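# Crank the pencil sharpener slightly over one clockwise turn

## Task

Rotate the sharpener's crank clockwise, as seen when facing the side where the crank sits, by just over one complete revolution. The turn must stay achieved without the robot holding it in place at the end.

## Robot and tools

Robot: two six-joint arms, left_arm and right_arm, each with a two-finger gripper. Names only; they are not image sides. All poses share one scene frame: origin on the table top midway between the arms, +z up, +x out over the table, left_arm on the +y side. Positions are in metres; orientations are quaternions written w first (qw, qx, qy, qz). Gripper frame: fingers point along its +z and close along its y. end_effector_position is the point between the pads when closed. Closed fingertips reach about 33 mm past it, fully open about 9 mm. Closing pushes the tips about 24 mm further out, so keep that clearance above surfaces. Printed hand positions can be off, more at long reach.

Row format, used by every motion tool: one flat list of 20 numbers covering both arms, even if one arm stays put. Order: left x, y, z, qw, qx, qy, qz, gripper position, force_limit, speed; then the same ten for the right arm. x, y, z and the quaternion are an absolute target pose for that gripper in the scene frame, not an offset. The three gripper numbers each lie in [-1, 1]. position: +1 fully open (140 mm), about -0.8 pads touching, -1 closes until blocked. force_limit: about 14 N at -1, 60 N at 0, 107 N at +1. speed: about 30 mm/s at -1, 140 at 0, 250 at +1. Repeat a gripper's previous three numbers to leave it alone; 0 is a real command. To hold an orientation, resend the same quaternion every row rather than copying the possibly drifted reported one. To keep an arm still, resend its last reported full pose and gripper numbers.

execute_actions(actions): a list of actions. Each action is a table of up to 15 rows, one row per 1/30 s step, lasting 15 steps; a short table repeats its last row. Any target more than 0.6 m from the gripper's current position, along any gripper axis, rejects that action for both arms. A malformed action, or a first action failing that check against the latest state, cancels the whole call. An empty list just returns state and images. Each step the command is clipped to within 70 mm and 16 degrees of the measured pose, so distant targets take several actions. Position wins over orientation when both cannot be met.

move(target, speed, stop_force, blocking): target is one 20-number row of absolute poses. Each gripper travels a straight line toward it, taking the shorter rotation, all paths finishing together in 0.5 to 10 s, cut off at 10 s. speed: path top speed in m/s, 0.002 to 0.5, default 0.25; rotation capped at twice that in rad/s. Paths ignore obstacles and the other arm, can lag or overshoot, and go faster near a straight arm. stop_force: optional, 20 to 80 N, one value for both arms, not allowed in the first 0.2 s. An arm's path halts after two steps of extra resisting force along its line to target; it then backs up two steps and holds, and may press harder than stop_force for about a second. Use it only with slow moves and no rotation; leave it out when pulling away from something the gripper pushes on. Targets within 1.5 mm and 0.5 degrees count as still. blocking=false returns after 0.5 s while motion continues (not with stop_force); then use wait or stop before new motions. The result adds a move: line with the outcome per arm: done, off_target, moving, held, fault, or contact (stop_force ended it), plus limits such as paced (target clipped) or held (steps blocked), and each gripper's distance from its target.

wait(seconds): 0 to 10; lets time run with commands held; returns early if a running move finishes. stop(): brakes a running move; fingers keep going. zoom_image(camera, region): camera is cam_high, cam_low, cam_left_wrist or cam_right_wrist; region [x0, y0, x1, y1] in image pixels from top-left, at most 504 by 504. finished_scene(scene): pass the current scene number; irreversible; the robot holds the last command first, and the result reports success and the next task.

Results: a state line per arm with pose and linear/angular velocities, Hand target lines (where the controller now drives each gripper), joint positions and torques, flange force (noisy; no reading near singular poses), step readings with HELD marks for execute_actions, pose unreachable lines, and images from cam_high (896x504), cam_low (896x504), cam_left_wrist and cam_right_wrist (616x616, fisheye). Calibration is given per camera. Gripper object_status: 0 moving, 1 blocked while opening, 2 blocked while closing (a grip), 3 reached target or pads met. To grip, send -1 and confirm 2. To squeeze harder, raise force_limit and nudge position, e.g. -1 to -0.98. position_measured is in counts: 3 open, 230 pads meet.

Joint limits (rad): waist, shoulder, forearm roll, wrist pitch, wrist roll ±6.283; elbow ±2.792. Load limits (N m): waist 309, shoulder 309, elbow 145, the three wrist joints 40.9. Exceeding one, or 144 N external force anywhere on an arm, stops that arm for 10 s. Arms are stiff: pushing even slightly past a firm contact can fault. Long holding of loads heats motors; MOTOR HOT warns, and an OVER-TEMPERATURE FAULT brakes the arm. The simulation keeps running while replies are written.

Avoid: dropping or slipping objects, knocking things over, slamming into surfaces, hard presses, and arm-on-arm contact. Release the crank at the end so the turn stands without the robot; favour smooth, quick, low-effort motion.

Each tool is called after ">>>" as name(argument=value, ...), one argument or row to a line, values as JSON.

## Session

I'll start by looking at the scene.

>>> execute_actions(
  actions=[],
)

Scene clock: 0.00 s.
left_arm: end_effector_position=(+0.7195, +0.4039, +0.3205) position_measured=3 object_status=3 end_effector_quat_wxyz=(-0.000, +0.999, -0.033, -0.002) end_effector_velocity=(+0.000, +0.000, -0.000) end_effector_angular_velocity=(+0.000, +0.000, -0.000) | right_arm: end_effector_position=(+0.2360, -0.6015, +0.3197) position_measured=3 object_status=3 end_effector_quat_wxyz=(-0.037, +0.985, +0.087, +0.143) end_effector_velocity=(-0.000, +0.001, -0.001) end_effector_angular_velocity=(+0.001, +0.001, +0.001)
Joint positions: left_arm=[-0.053  0.165  1.605  0.     1.375  1.517] | right_arm=[-0.952 -0.485  2.17   0.287  1.369  0.444]
Joint velocities: left_arm=[ 0.  0.  0.  0. -0.  0.] | right_arm=[ 0.001  0.     0.001 -0.     0.    -0.001]
Joint torques (N m, as the joint torque sensors report them, + toward a larger angle): no reading
Flange force (N, the push that the arm receives, along the gripper's own x y z axes): no reading
Hand target (left_arm): +0.720, +0.404, +0.321; -0.000, +0.999, -0.033, -0.002
Hand target (right_arm): +0.236, -0.602, +0.320; -0.037, +0.985, +0.087, +0.143

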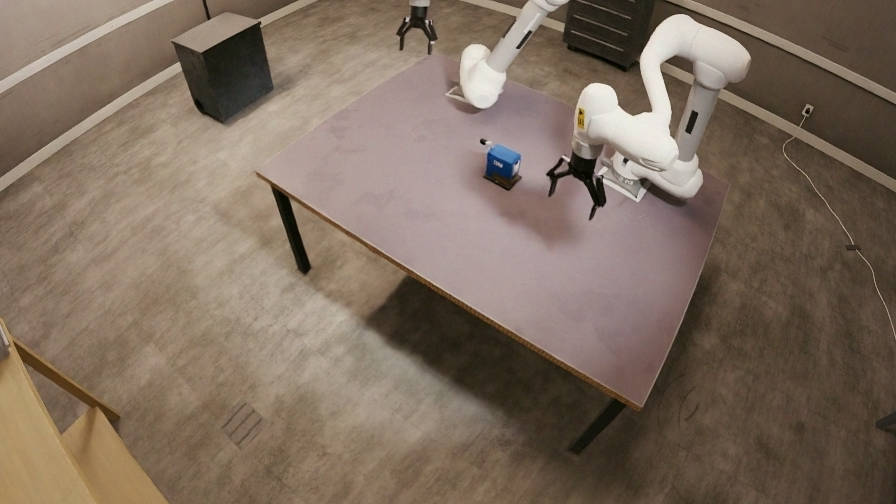

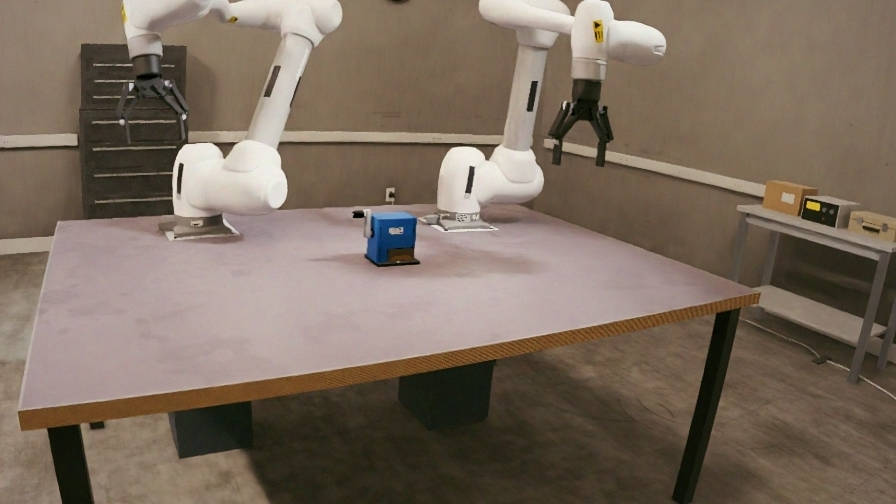

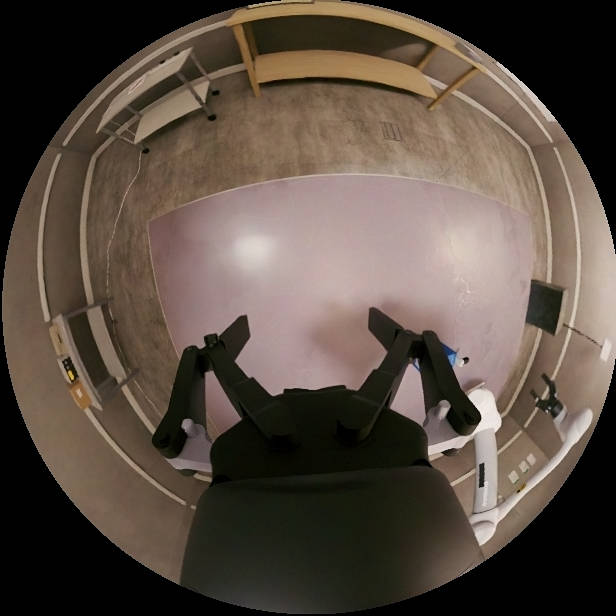

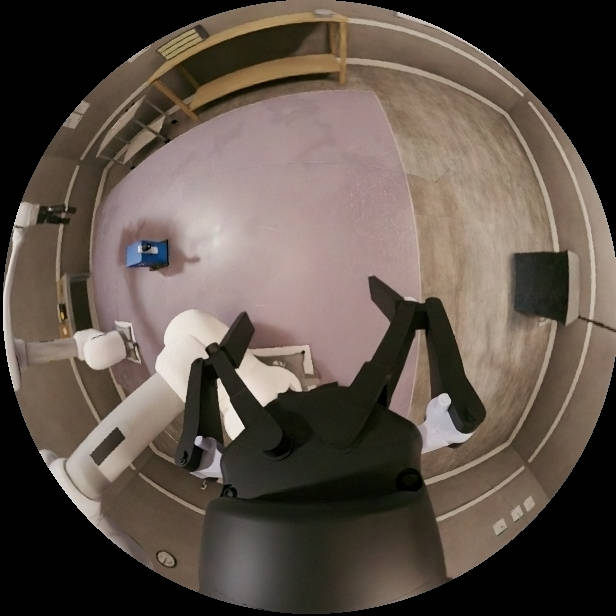

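>>> zoom_image(
  camera="cam_low",
  region=[320, 190, 460, 280],
)

>>> zoom_image(
  camera="cam_high",
  region=[455, 120, 555, 200],
)

>>> zoom_image(
  camera="cam_right_wrist",
  region=[100, 210, 200, 300],
)

Region (320, 190, 460, 280) of cam_low's 896x504 image, scaled by 3.600, with more detail than that image has; it fills the top 324 rows of this view, and the rest is white.

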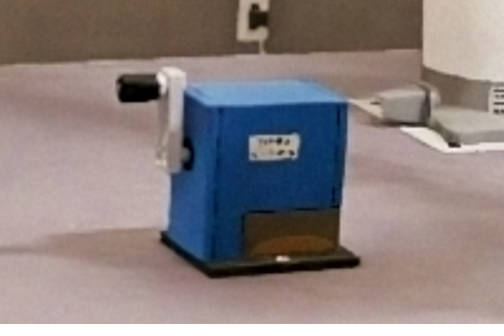

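Region (455, 120, 555, 200) of cam_high's 896x504 image, scaled by 5.040, with more detail than that image has; it fills the top 403 rows of this view, and the rest is white.

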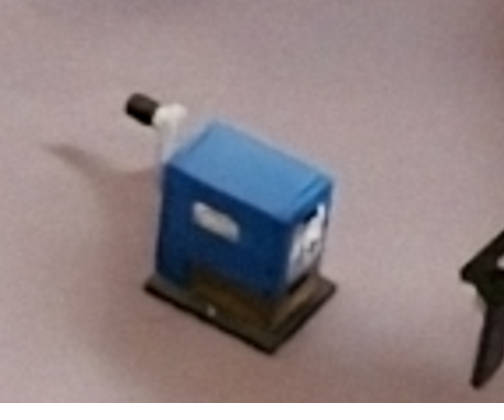

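Region (100, 210, 200, 300) of cam_right_wrist's 616x616 image, scaled by 5.040, with more detail than that image has; it fills the top 454 rows of this view, and the rest is white.

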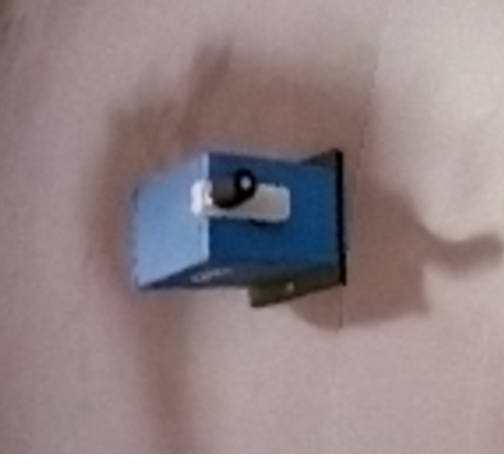

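>>> move(
  target=[0.42,0.05,0.27,0.1228,0.6964,-0.6964,0.1228,1,0,0, 0.42,-0.25,0.15,-0.2706,0.6533,0.6533,0.2706,1,0,0],
  speed=0.35,
)

Scene clock: 83.83 s.
left_arm: end_effector_position=(+0.4203, +0.0499, +0.2701) position_measured=3 object_status=3 end_effector_quat_wxyz=(+0.122, +0.696, -0.697, +0.123) end_effector_velocity=(-0.000, -0.000, -0.000) end_effector_angular_velocity=(+0.001, -0.000, -0.001) | right_arm: end_effector_position=(+0.4196, -0.2496, +0.1498) position_measured=3 object_status=3 end_effector_quat_wxyz=(-0.271, +0.653, +0.654, +0.271) end_effector_velocity=(+0.000, +0.000, -0.000) end_effector_angular_velocity=(-0.000, +0.000, -0.001)
Joint positions: left_arm=[-0.693 -0.128  2.036 -0.296  1.009  2.512] | right_arm=[-0.204  0.099  2.23   0.87   1.152 -0.669]
Joint velocities: left_arm=[-0.001  0.     0.     0.001  0.     0.   ] | right_arm=[ 0.001  0.001 -0.     0.001 -0.001  0.001]
Joint torques (N m, as the joint torque sensors report them, + toward a larger angle): left_arm=[  0.12 -30.21 -39.48   2.87  -1.27  -0.46] | right_arm=[ -4.61 -46.6  -33.04   3.1    1.05   0.93]
Flange force (N, the push that the arm receives, along the gripper's own x y z axes): left_arm=[2.8 -5.7 2.1] | right_arm=[0.2 6.0 11.8]
Hand target (left_arm): +0.420, +0.050, +0.270; +0.122, +0.696, -0.697, +0.123
Hand target (right_arm): +0.420, -0.250, +0.150; -0.271, +0.653, +0.654, +0.271
Off the commanded pose (left_arm): 0.000 m, 0 deg.
Off the commanded pose (right_arm): 0.001 m, 0 deg.
move: done
camera_calibration (this result's frames):
cam_left_wrist: T_world_to_cam=[[-0.998236, 0.0540067, 0.0246473, 0.406841], [0.0514728, 0.994251, -0.0938922, -0.0300264], [-0.0295764, -0.0924579, -0.995277, 0.475796], [0, 0, 0, 1]] pos_world=[0.421741, 0.0518727, 0.460702]
cam_right_wrist: T_world_to_cam=[[0.95675, -0.232372, -0.175019, -0.437472], [-0.27498, -0.918736, -0.28339, -0.0774429], [-0.0949441, 0.31926, -0.942899, 0.445094], [0, 0, 0, 1]] pos_world=[0.439515, -0.314907, 0.321166]

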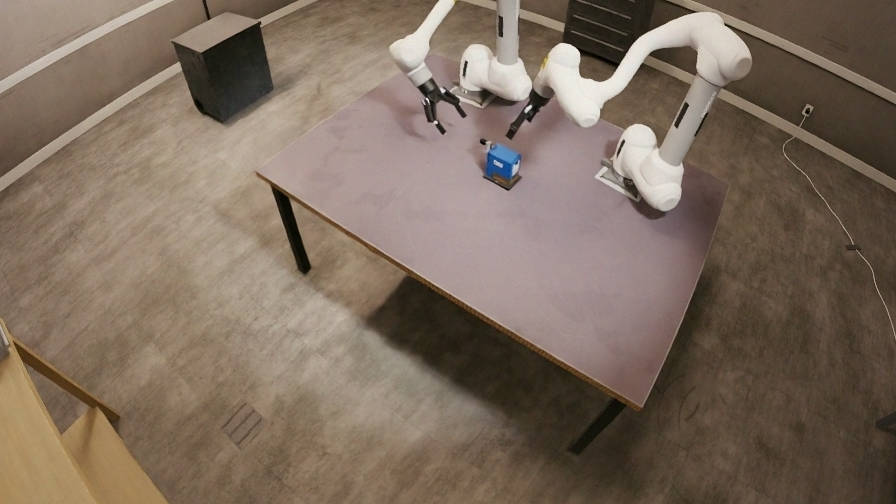

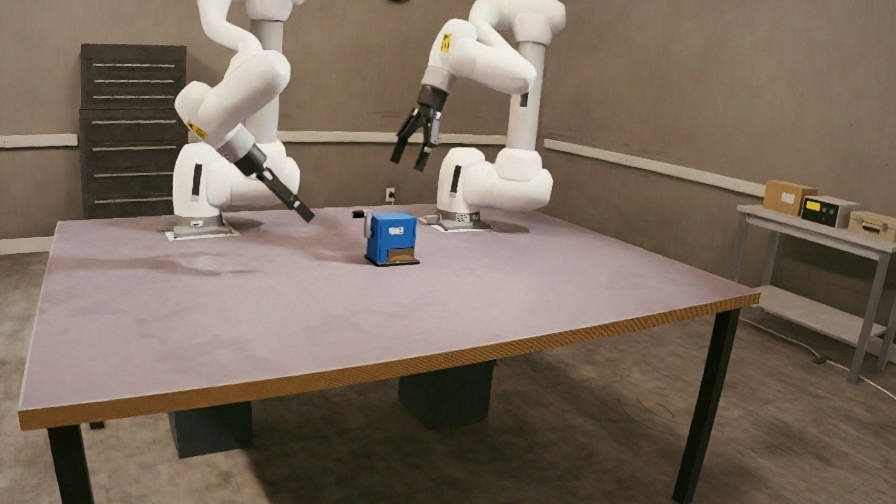

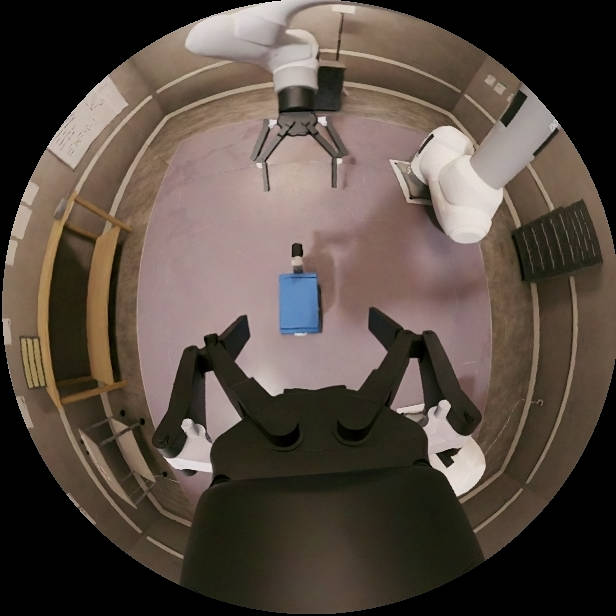

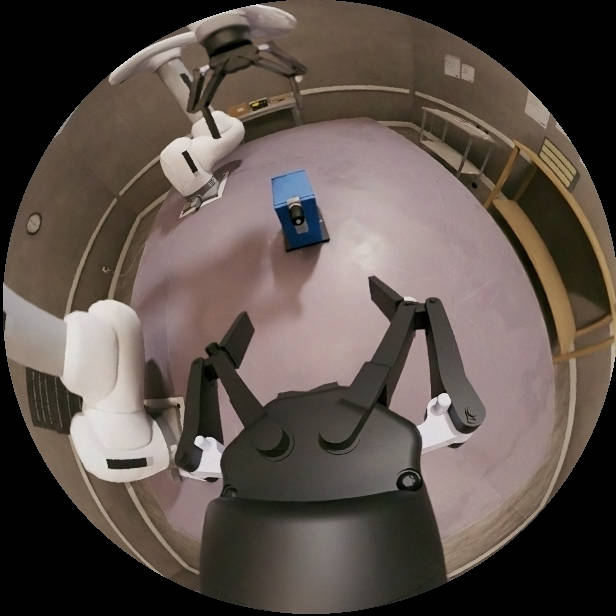

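>>> zoom_image(
  camera="cam_left_wrist",
  region=[250, 230, 350, 350],
)

>>> zoom_image(
  camera="cam_right_wrist",
  region=[250, 160, 350, 260],
)

Region (250, 230, 350, 350) of cam_left_wrist's 616x616 image, scaled by 4.200, with more detail than that image has.

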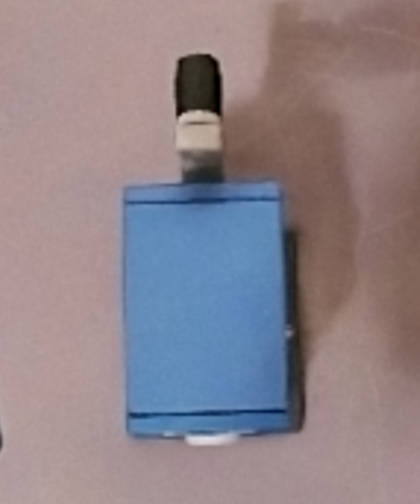

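Region (250, 160, 350, 260) of cam_right_wrist's 616x616 image, scaled by 5.040, with more detail than that image has.

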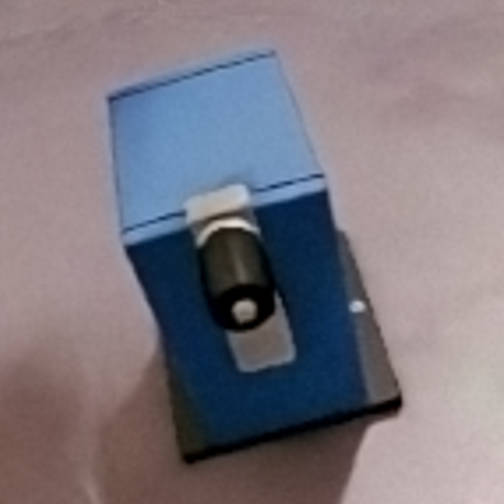

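>>> zoom_image(
  camera="cam_low",
  region=[345, 200, 425, 272],
)

Region (345, 200, 425, 272) of cam_low's 896x504 image, scaled by 6.300, with more detail than that image has; it fills the top 454 rows of this view, and the rest is white.

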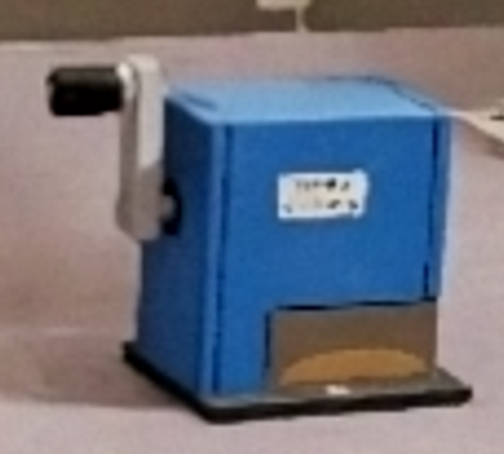

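>>> move(
  target=[0.42,0.05,0.27,0.1228,0.6964,-0.6964,0.1228,1,0,0, 0.43,-0.165,0.175,-0.2706,0.6533,0.6533,0.2706,-0.15,-1,0.5],
  speed=0.2,
)

Scene clock: 167.03 s.
left_arm: end_effector_position=(+0.4200, +0.0500, +0.2700) position_measured=3 object_status=3 end_effector_quat_wxyz=(+0.123, +0.696, -0.696, +0.123) end_effector_velocity=(+0.000, -0.000, +0.000) end_effector_angular_velocity=(-0.001, -0.001, -0.000) | right_arm: end_effector_position=(+0.4300, -0.1650, +0.1751) position_measured=148 object_status=3 end_effector_quat_wxyz=(-0.271, +0.653, +0.653, +0.271) end_effector_velocity=(-0.000, +0.000, -0.000) end_effector_angular_velocity=(+0.001, +0.001, +0.000)
Joint positions: left_arm=[-0.692 -0.129  2.037 -0.298  1.009  2.513] | right_arm=[-0.023  0.082  2.19   0.928  1.083 -0.525]
Joint velocities: left_arm=[ 0.    -0.     0.    -0.001 -0.001  0.001] | right_arm=[ 0.001  0.001  0.     0.001  0.    -0.   ]
Joint torques (N m, as the joint torque sensors report them, + toward a larger angle): left_arm=[  1.46 -28.84 -39.19   2.95  -1.05  -0.35] | right_arm=[ -3.49 -44.92 -35.22   3.34   1.08   0.66]
Flange force (N, the push that the arm receives, along the gripper's own x y z axes): left_arm=[4.3 -2.1 1.8] | right_arm=[1.1 1.4 8.8]
Hand target (left_arm): +0.420, +0.050, +0.270; +0.123, +0.696, -0.696, +0.123
Hand target (right_arm): +0.430, -0.165, +0.175; -0.271, +0.653, +0.653, +0.271
Off the commanded pose (left_arm): 0.000 m, 0 deg.
Off the commanded pose (right_arm): 0.000 m, 0 deg.
move: done
camera_calibration (this result's frames):
cam_left_wrist: T_world_to_cam=[[-0.99824, 0.0536199, 0.0253156, 0.406409], [0.0509956, 0.994181, -0.094884, -0.0296817], [-0.030256, -0.0934261, -0.995166, 0.47601], [0, 0, 0, 1]] pos_world=[0.42161, 0.0521891, 0.460604]
cam_right_wrist: T_world_to_cam=[[0.956532, -0.233197, -0.175116, -0.423316], [-0.275827, -0.918412, -0.283619, 0.010754], [-0.0946896, 0.319592, -0.942812, 0.442882], [0, 0, 0, 1]] pos_world=[0.449818, -0.230381, 0.346475]

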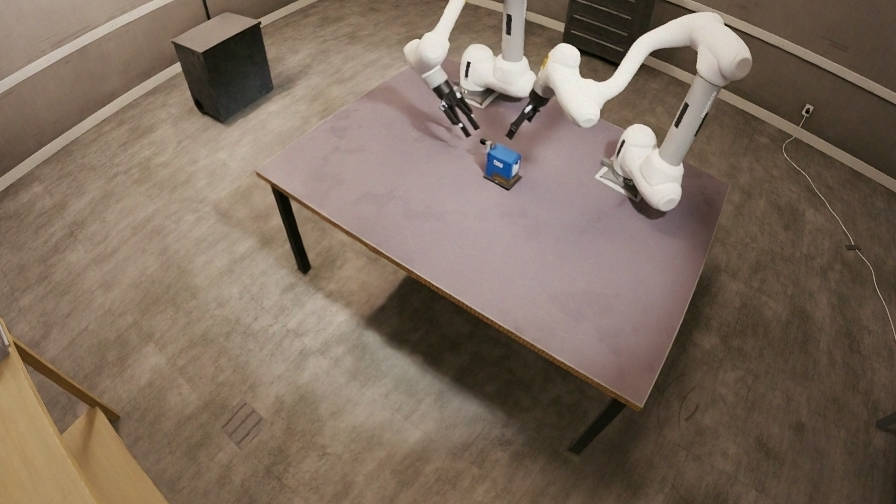

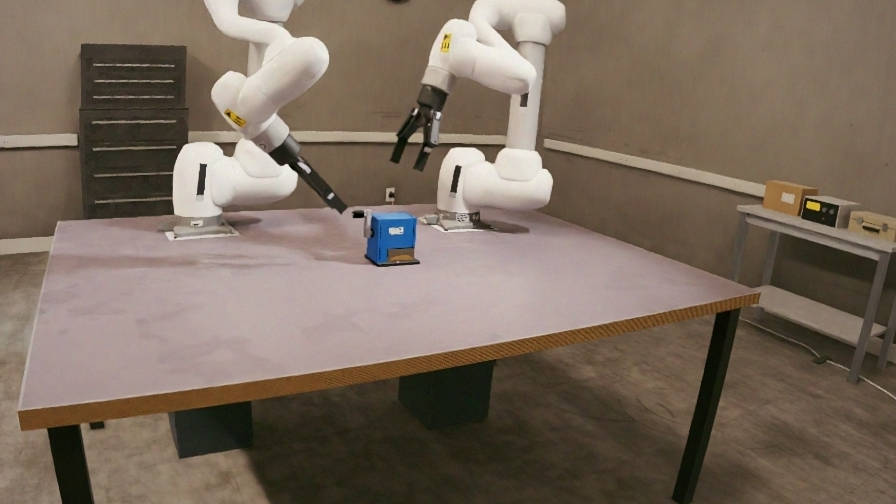

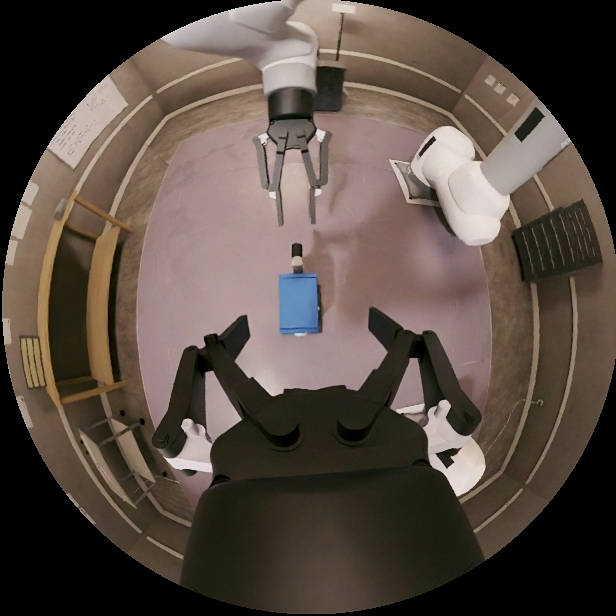

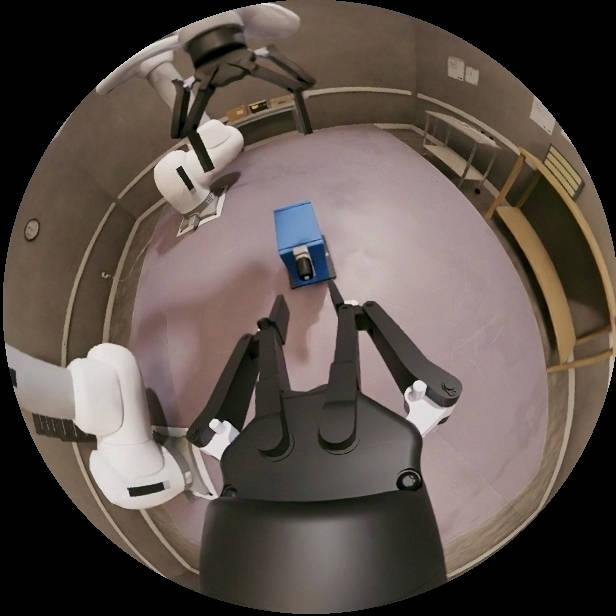

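>>> zoom_image(
  camera="cam_right_wrist",
  region=[250, 190, 370, 330],
)

>>> zoom_image(
  camera="cam_left_wrist",
  region=[255, 180, 345, 290],
)

>>> zoom_image(
  camera="cam_low",
  region=[290, 160, 410, 270],
)

Region (250, 190, 370, 330) of cam_right_wrist's 616x616 image, scaled by 3.600, with more detail than that image has; it fills the left 432 columns of this view, and the rest is white.

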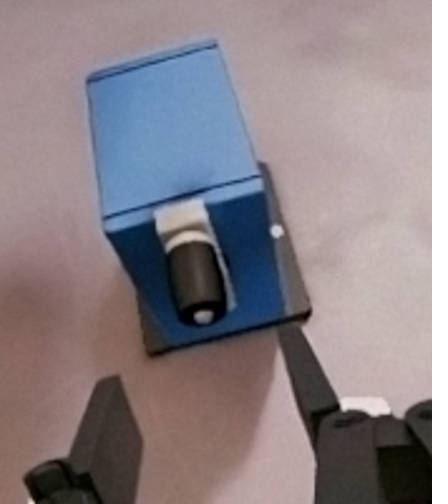

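Region (255, 180, 345, 290) of cam_left_wrist's 616x616 image, scaled by 4.582, with more detail than that image has; it fills the left 412 columns of this view, and the rest is white.

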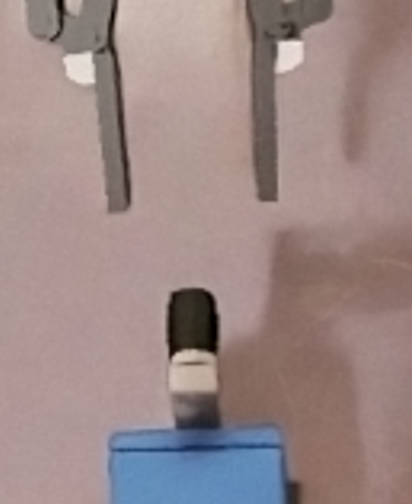

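Region (290, 160, 410, 270) of cam_low's 896x504 image, scaled by 4.200, with more detail than that image has; it fills the top 462 rows of this view, and the rest is white.

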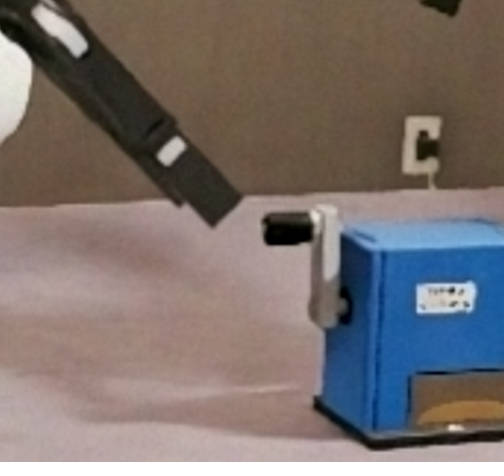

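>>> move(
  target=[0.42,0.05,0.27,0.1228,0.6964,-0.6964,0.1228,1,0,0, 0.432,-0.111,0.142,-0.2706,0.6533,0.6533,0.2706,-0.15,-1,0.5],
  speed=0.1,
)

>>> zoom_image(
  camera="cam_low",
  region=[310, 170, 410, 270],
)

>>> zoom_image(
  camera="cam_left_wrist",
  region=[255, 200, 345, 290],
)

>>> zoom_image(
  camera="cam_right_wrist",
  region=[250, 220, 370, 340],
)

Scene clock: 214.13 s.
left_arm: end_effector_position=(+0.4200, +0.0500, +0.2700) position_measured=3 object_status=3 end_effector_quat_wxyz=(+0.123, +0.696, -0.696, +0.123) end_effector_velocity=(-0.000, -0.000, -0.000) end_effector_angular_velocity=(+0.001, +0.001, +0.000) | right_arm: end_effector_position=(+0.4319, -0.1110, +0.1420) position_measured=148 object_status=3 end_effector_quat_wxyz=(-0.271, +0.653, +0.653, +0.271) end_effector_velocity=(+0.001, +0.000, +0.000) end_effector_angular_velocity=(-0.001, -0.002, +0.000)
Joint positions: left_arm=[-0.692 -0.129  2.037 -0.298  1.009  2.513] | right_arm=[ 0.088  0.141  2.2    1.009  0.976 -0.538]
Joint velocities: left_arm=[-0.     0.001 -0.    -0.     0.    -0.001] | right_arm=[ 0.001  0.    -0.001 -0.    -0.001 -0.   ]
Joint torques (N m, as the joint torque sensors report them, + toward a larger angle): left_arm=[  0.7  -29.86 -39.38   2.94  -1.13  -0.5 ] | right_arm=[ -3.72 -52.22 -33.53   2.72   0.95   0.96]
Flange force (N, the push that the arm receives, along the gripper's own x y z axes): left_arm=[3.7 -5.0 2.7] | right_arm=[-1.2 4.4 12.8]
Hand target (left_arm): +0.420, +0.050, +0.270; +0.123, +0.696, -0.696, +0.123
Hand target (right_arm): +0.432, -0.111, +0.142; -0.271, +0.653, +0.653, +0.271
Off the commanded pose (left_arm): 0.000 m, 0 deg.
Off the commanded pose (right_arm): 0.000 m, 0 deg.
move: done
camera_calibration (this result's frames):
cam_left_wrist: T_world_to_cam=[[-0.998242, 0.0536081, 0.025294, 0.406418], [0.0509853, 0.99418, -0.0949027, -0.0296774], [-0.0302343, -0.0934462, -0.995165, 0.476016], [0, 0, 0, 1]] pos_world=[0.421608, 0.0521993, 0.460618]
cam_right_wrist: T_world_to_cam=[[0.956539, -0.232948, -0.175407, -0.418293], [-0.275664, -0.918517, -0.283435, 0.0513786], [-0.095088, 0.31947, -0.942813, 0.394782], [0, 0, 0, 1]] pos_world=[0.451816, -0.17637, 0.313397]

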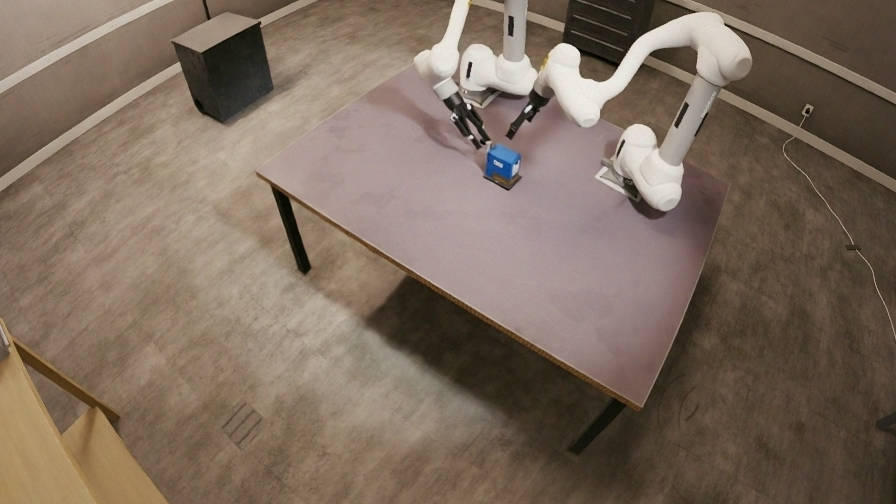

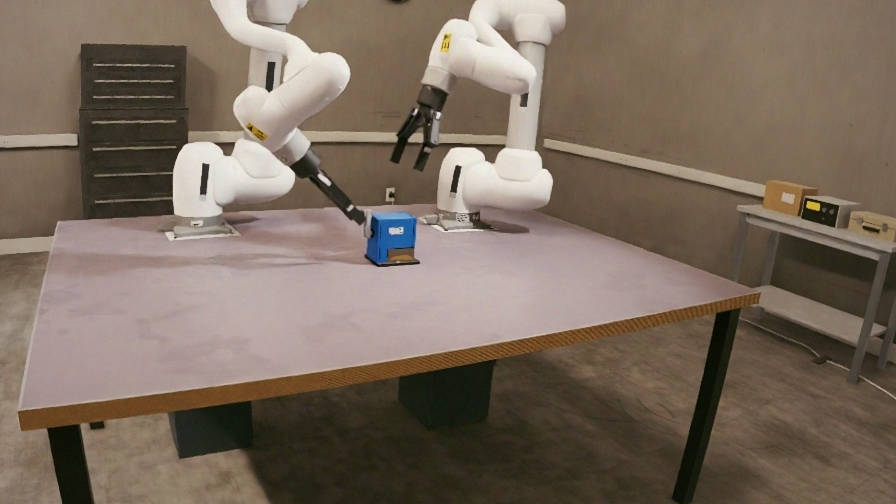

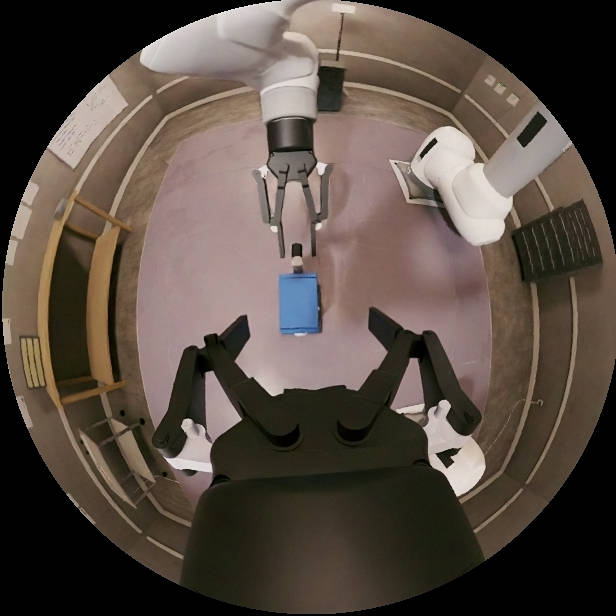

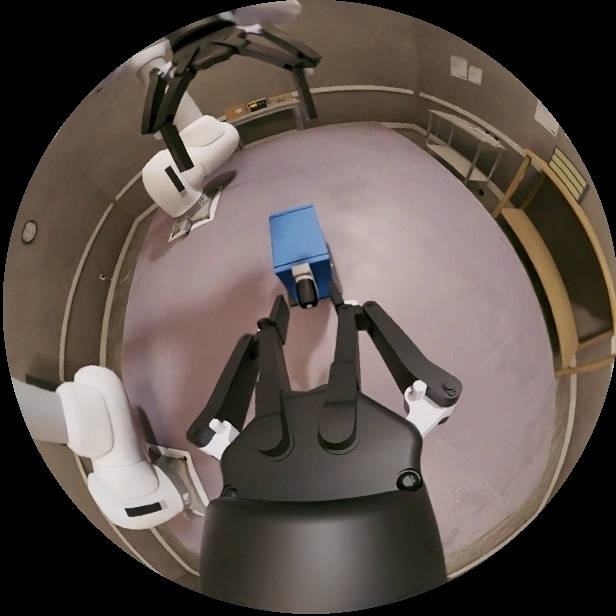

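Region (310, 170, 410, 270) of cam_low's 896x504 image, scaled by 5.040, with more detail than that image has.

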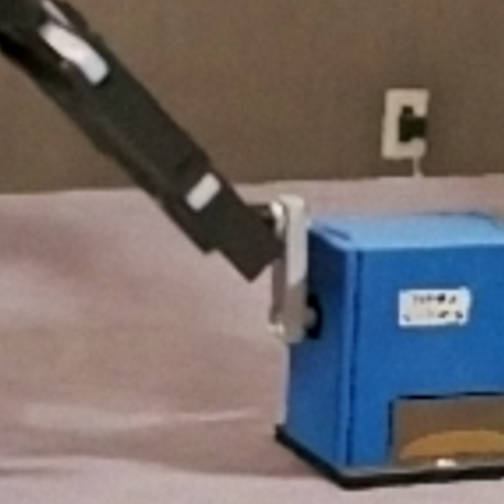

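Region (255, 200, 345, 290) of cam_left_wrist's 616x616 image, scaled by 5.600, with more detail than that image has.

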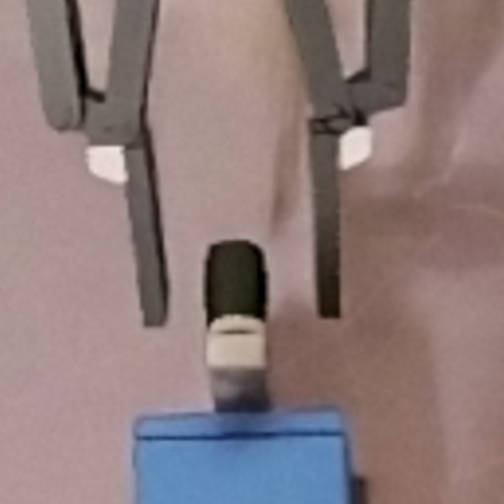

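Region (250, 220, 370, 340) of cam_right_wrist's 616x616 image, scaled by 4.200, with more detail than that image has.

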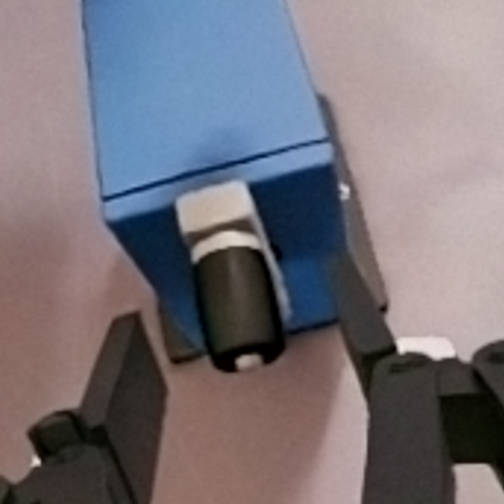

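>>> execute_actions(
  actions=[
    [[0.42,0.05,0.27,0.1228,0.6964,-0.6964,0.1228,1,0,0, 0.4325,-0.111,0.142,-0.2706,0.6533,0.6533,0.2706,-0.15,-1,0.5],[0.42,0.05,0.27,0.1228,0.6964,-0.6964,0.1228,1,0,0, 0.433,-0.111,0.142,-0.2706,0.6533,0.6533,0.2706,-0.15,-1,0.5],[0.42,0.05,0.27,0.1228,0.6964,-0.6964,0.1228,1,0,0, 0.4334,-0.111,0.142,-0.2706,0.6533,0.6533,0.2706,-1,-0.8,-0.4]],
    [[0.42,0.05,0.27,0.1228,0.6964,-0.6964,0.1228,1,0,0, 0.4334,-0.111,0.142,-0.2706,0.6533,0.6533,0.2706,-1,-0.8,-0.4]],
  ],
)

>>> zoom_image(
  camera="cam_left_wrist",
  region=[255, 200, 345, 290],
)

>>> zoom_image(
  camera="cam_right_wrist",
  region=[250, 220, 370, 340],
)

Scene clock: 227.30 s.
left_arm: end_effector_position=(+0.4200, +0.0500, +0.2700) position_measured=3 object_status=3 end_effector_quat_wxyz=(+0.123, +0.696, -0.696, +0.123) end_effector_velocity=(+0.000, +0.000, +0.000) end_effector_angular_velocity=(-0.000, -0.001, -0.002) | right_arm: end_effector_position=(+0.4334, -0.1110, +0.1420) position_measured=199 object_status=2 end_effector_quat_wxyz=(-0.271, +0.653, +0.653, +0.271) end_effector_velocity=(-0.001, -0.000, -0.001) end_effector_angular_velocity=(-0.000, +0.002, +0.001)
Joint positions: left_arm=[-0.692 -0.129  2.037 -0.298  1.009  2.513] | right_arm=[ 0.087  0.143  2.198  1.008  0.976 -0.537]
Joint velocities: left_arm=[ 0.    -0.     0.    -0.    -0.     0.002] | right_arm=[ 0.    -0.     0.001 -0.001  0.001  0.   ]
Joint torques (N m, as the joint torque sensors report them, + toward a larger angle): left_arm=[ -0.57 -30.27 -38.85   2.93  -1.22  -0.3 ] | right_arm=[ -1.37 -50.28 -32.59   2.62   1.31   0.94]
Flange force (N, the push that the arm receives, along the gripper's own x y z axes): left_arm=[3.1 -7.6 1.4] | right_arm=[-2.4 3.3 7.4]
Flange force at the end of the 1st action (N, along the gripper's axes at the end of the call): left_arm=[2.2 -7.0 4.1] | right_arm=[-0.5 4.4 9.1]
Hand target (left_arm): +0.420, +0.050, +0.270; +0.123, +0.696, -0.696, +0.123
Hand target (right_arm): +0.433, -0.111, +0.142; -0.271, +0.653, +0.653, +0.271
Off the commanded pose (left_arm): 0.000 m, 0 deg.
Off the commanded pose (right_arm): 0.000 m, 0 deg.
Step readings (end_effector_position; steps 1 to 15: 1st action; 16 to 30: 2nd action):
0: left_arm (+0.4200, +0.0500, +0.2700) | right_arm (+0.4319, -0.1110, +0.1420)
1: left_arm (+0.4200, +0.0500, +0.2700) | right_arm (+0.4320, -0.1110, +0.1420)
2: left_arm (+0.4200, +0.0500, +0.2700) | right_arm (+0.4323, -0.1109, +0.1420)
4: left_arm (+0.4200, +0.0500, +0.2700) | right_arm (+0.4333, -0.1109, +0.1420)
8: left_arm (+0.4200, +0.0500, +0.2700) | right_arm (+0.4335, -0.1110, +0.1420)
15: left_arm (+0.4200, +0.0500, +0.2700) | right_arm (+0.4334, -0.1110, +0.1420)
16: left_arm (+0.4200, +0.0500, +0.2700) | right_arm (+0.4334, -0.1110, +0.1420)
17: left_arm (+0.4200, +0.0500, +0.2700) | right_arm (+0.4334, -0.1110, +0.1420)
19: left_arm (+0.4200, +0.0500, +0.2700) | right_arm (+0.4334, -0.1110, +0.1420)
23: left_arm (+0.4200, +0.0500, +0.2700) | right_arm (+0.4334, -0.1110, +0.1420)
30: end_effector_position above
camera_calibration (this result's frames):
cam_left_wrist: T_world_to_cam=[[-0.998242, 0.0536082, 0.0252935, 0.406418], [0.0509855, 0.99418, -0.0949027, -0.0296775], [-0.0302339, -0.0934463, -0.995165, 0.476016], [0, 0, 0, 1]] pos_world=[0.421608, 0.0521994, 0.460618]
cam_right_wrist: T_world_to_cam=[[0.956528, -0.233012, -0.175382, -0.41977], [-0.275709, -0.918529, -0.283354, 0.0518296], [-0.0950681, 0.319391, -0.942842, 0.394919], [0, 0, 0, 1]] pos_world=[0.453356, -0.176338, 0.313412]

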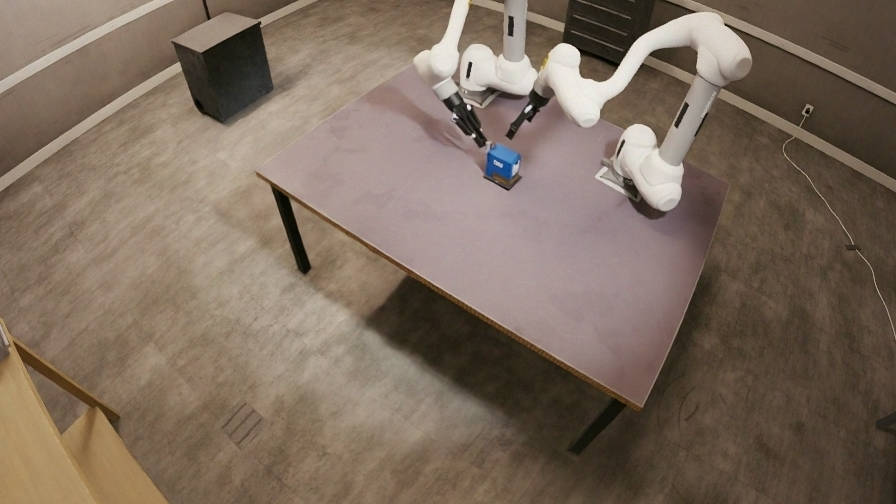

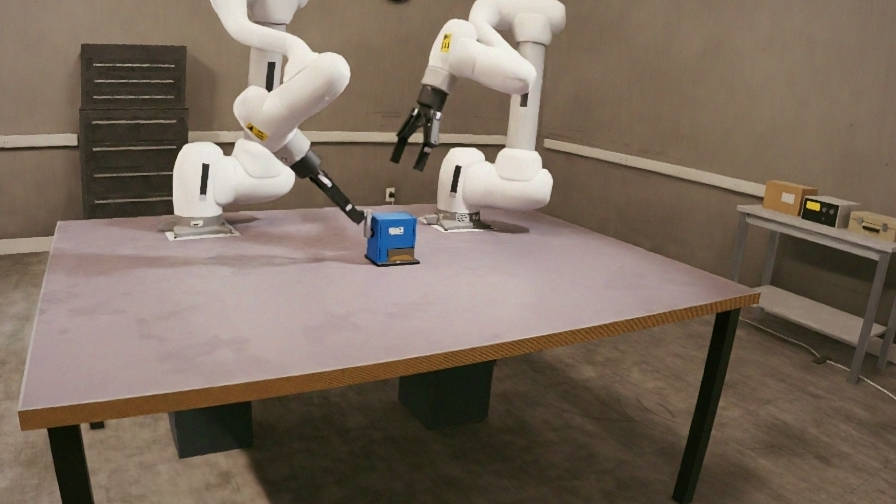

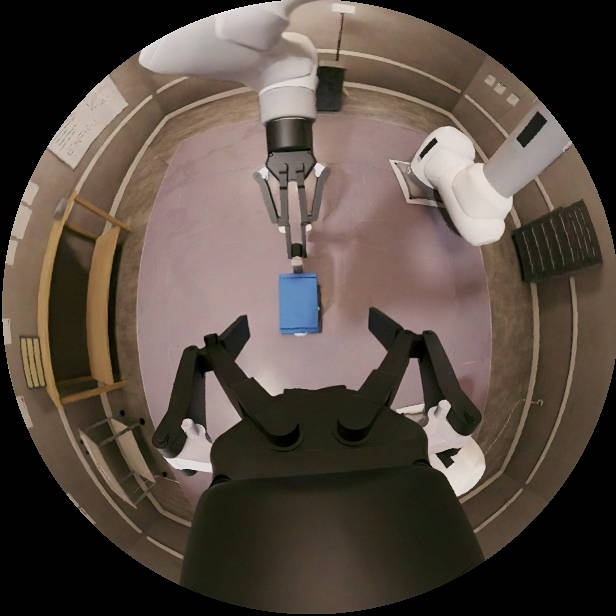

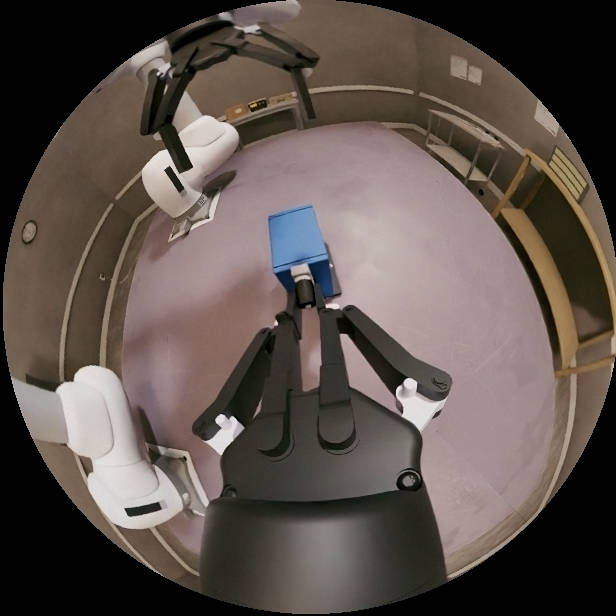

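Region (255, 200, 345, 290) of cam_left_wrist's 616x616 image, scaled by 5.600, with more detail than that image has.

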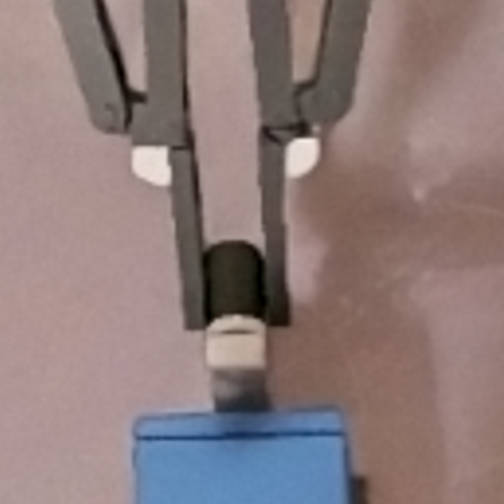

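Region (250, 220, 370, 340) of cam_right_wrist's 616x616 image, scaled by 4.200, with more detail than that image has.

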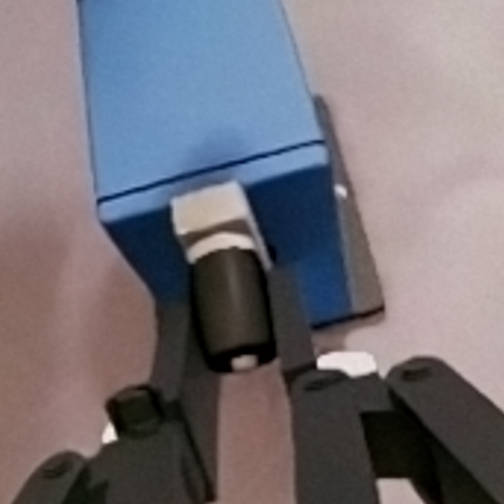

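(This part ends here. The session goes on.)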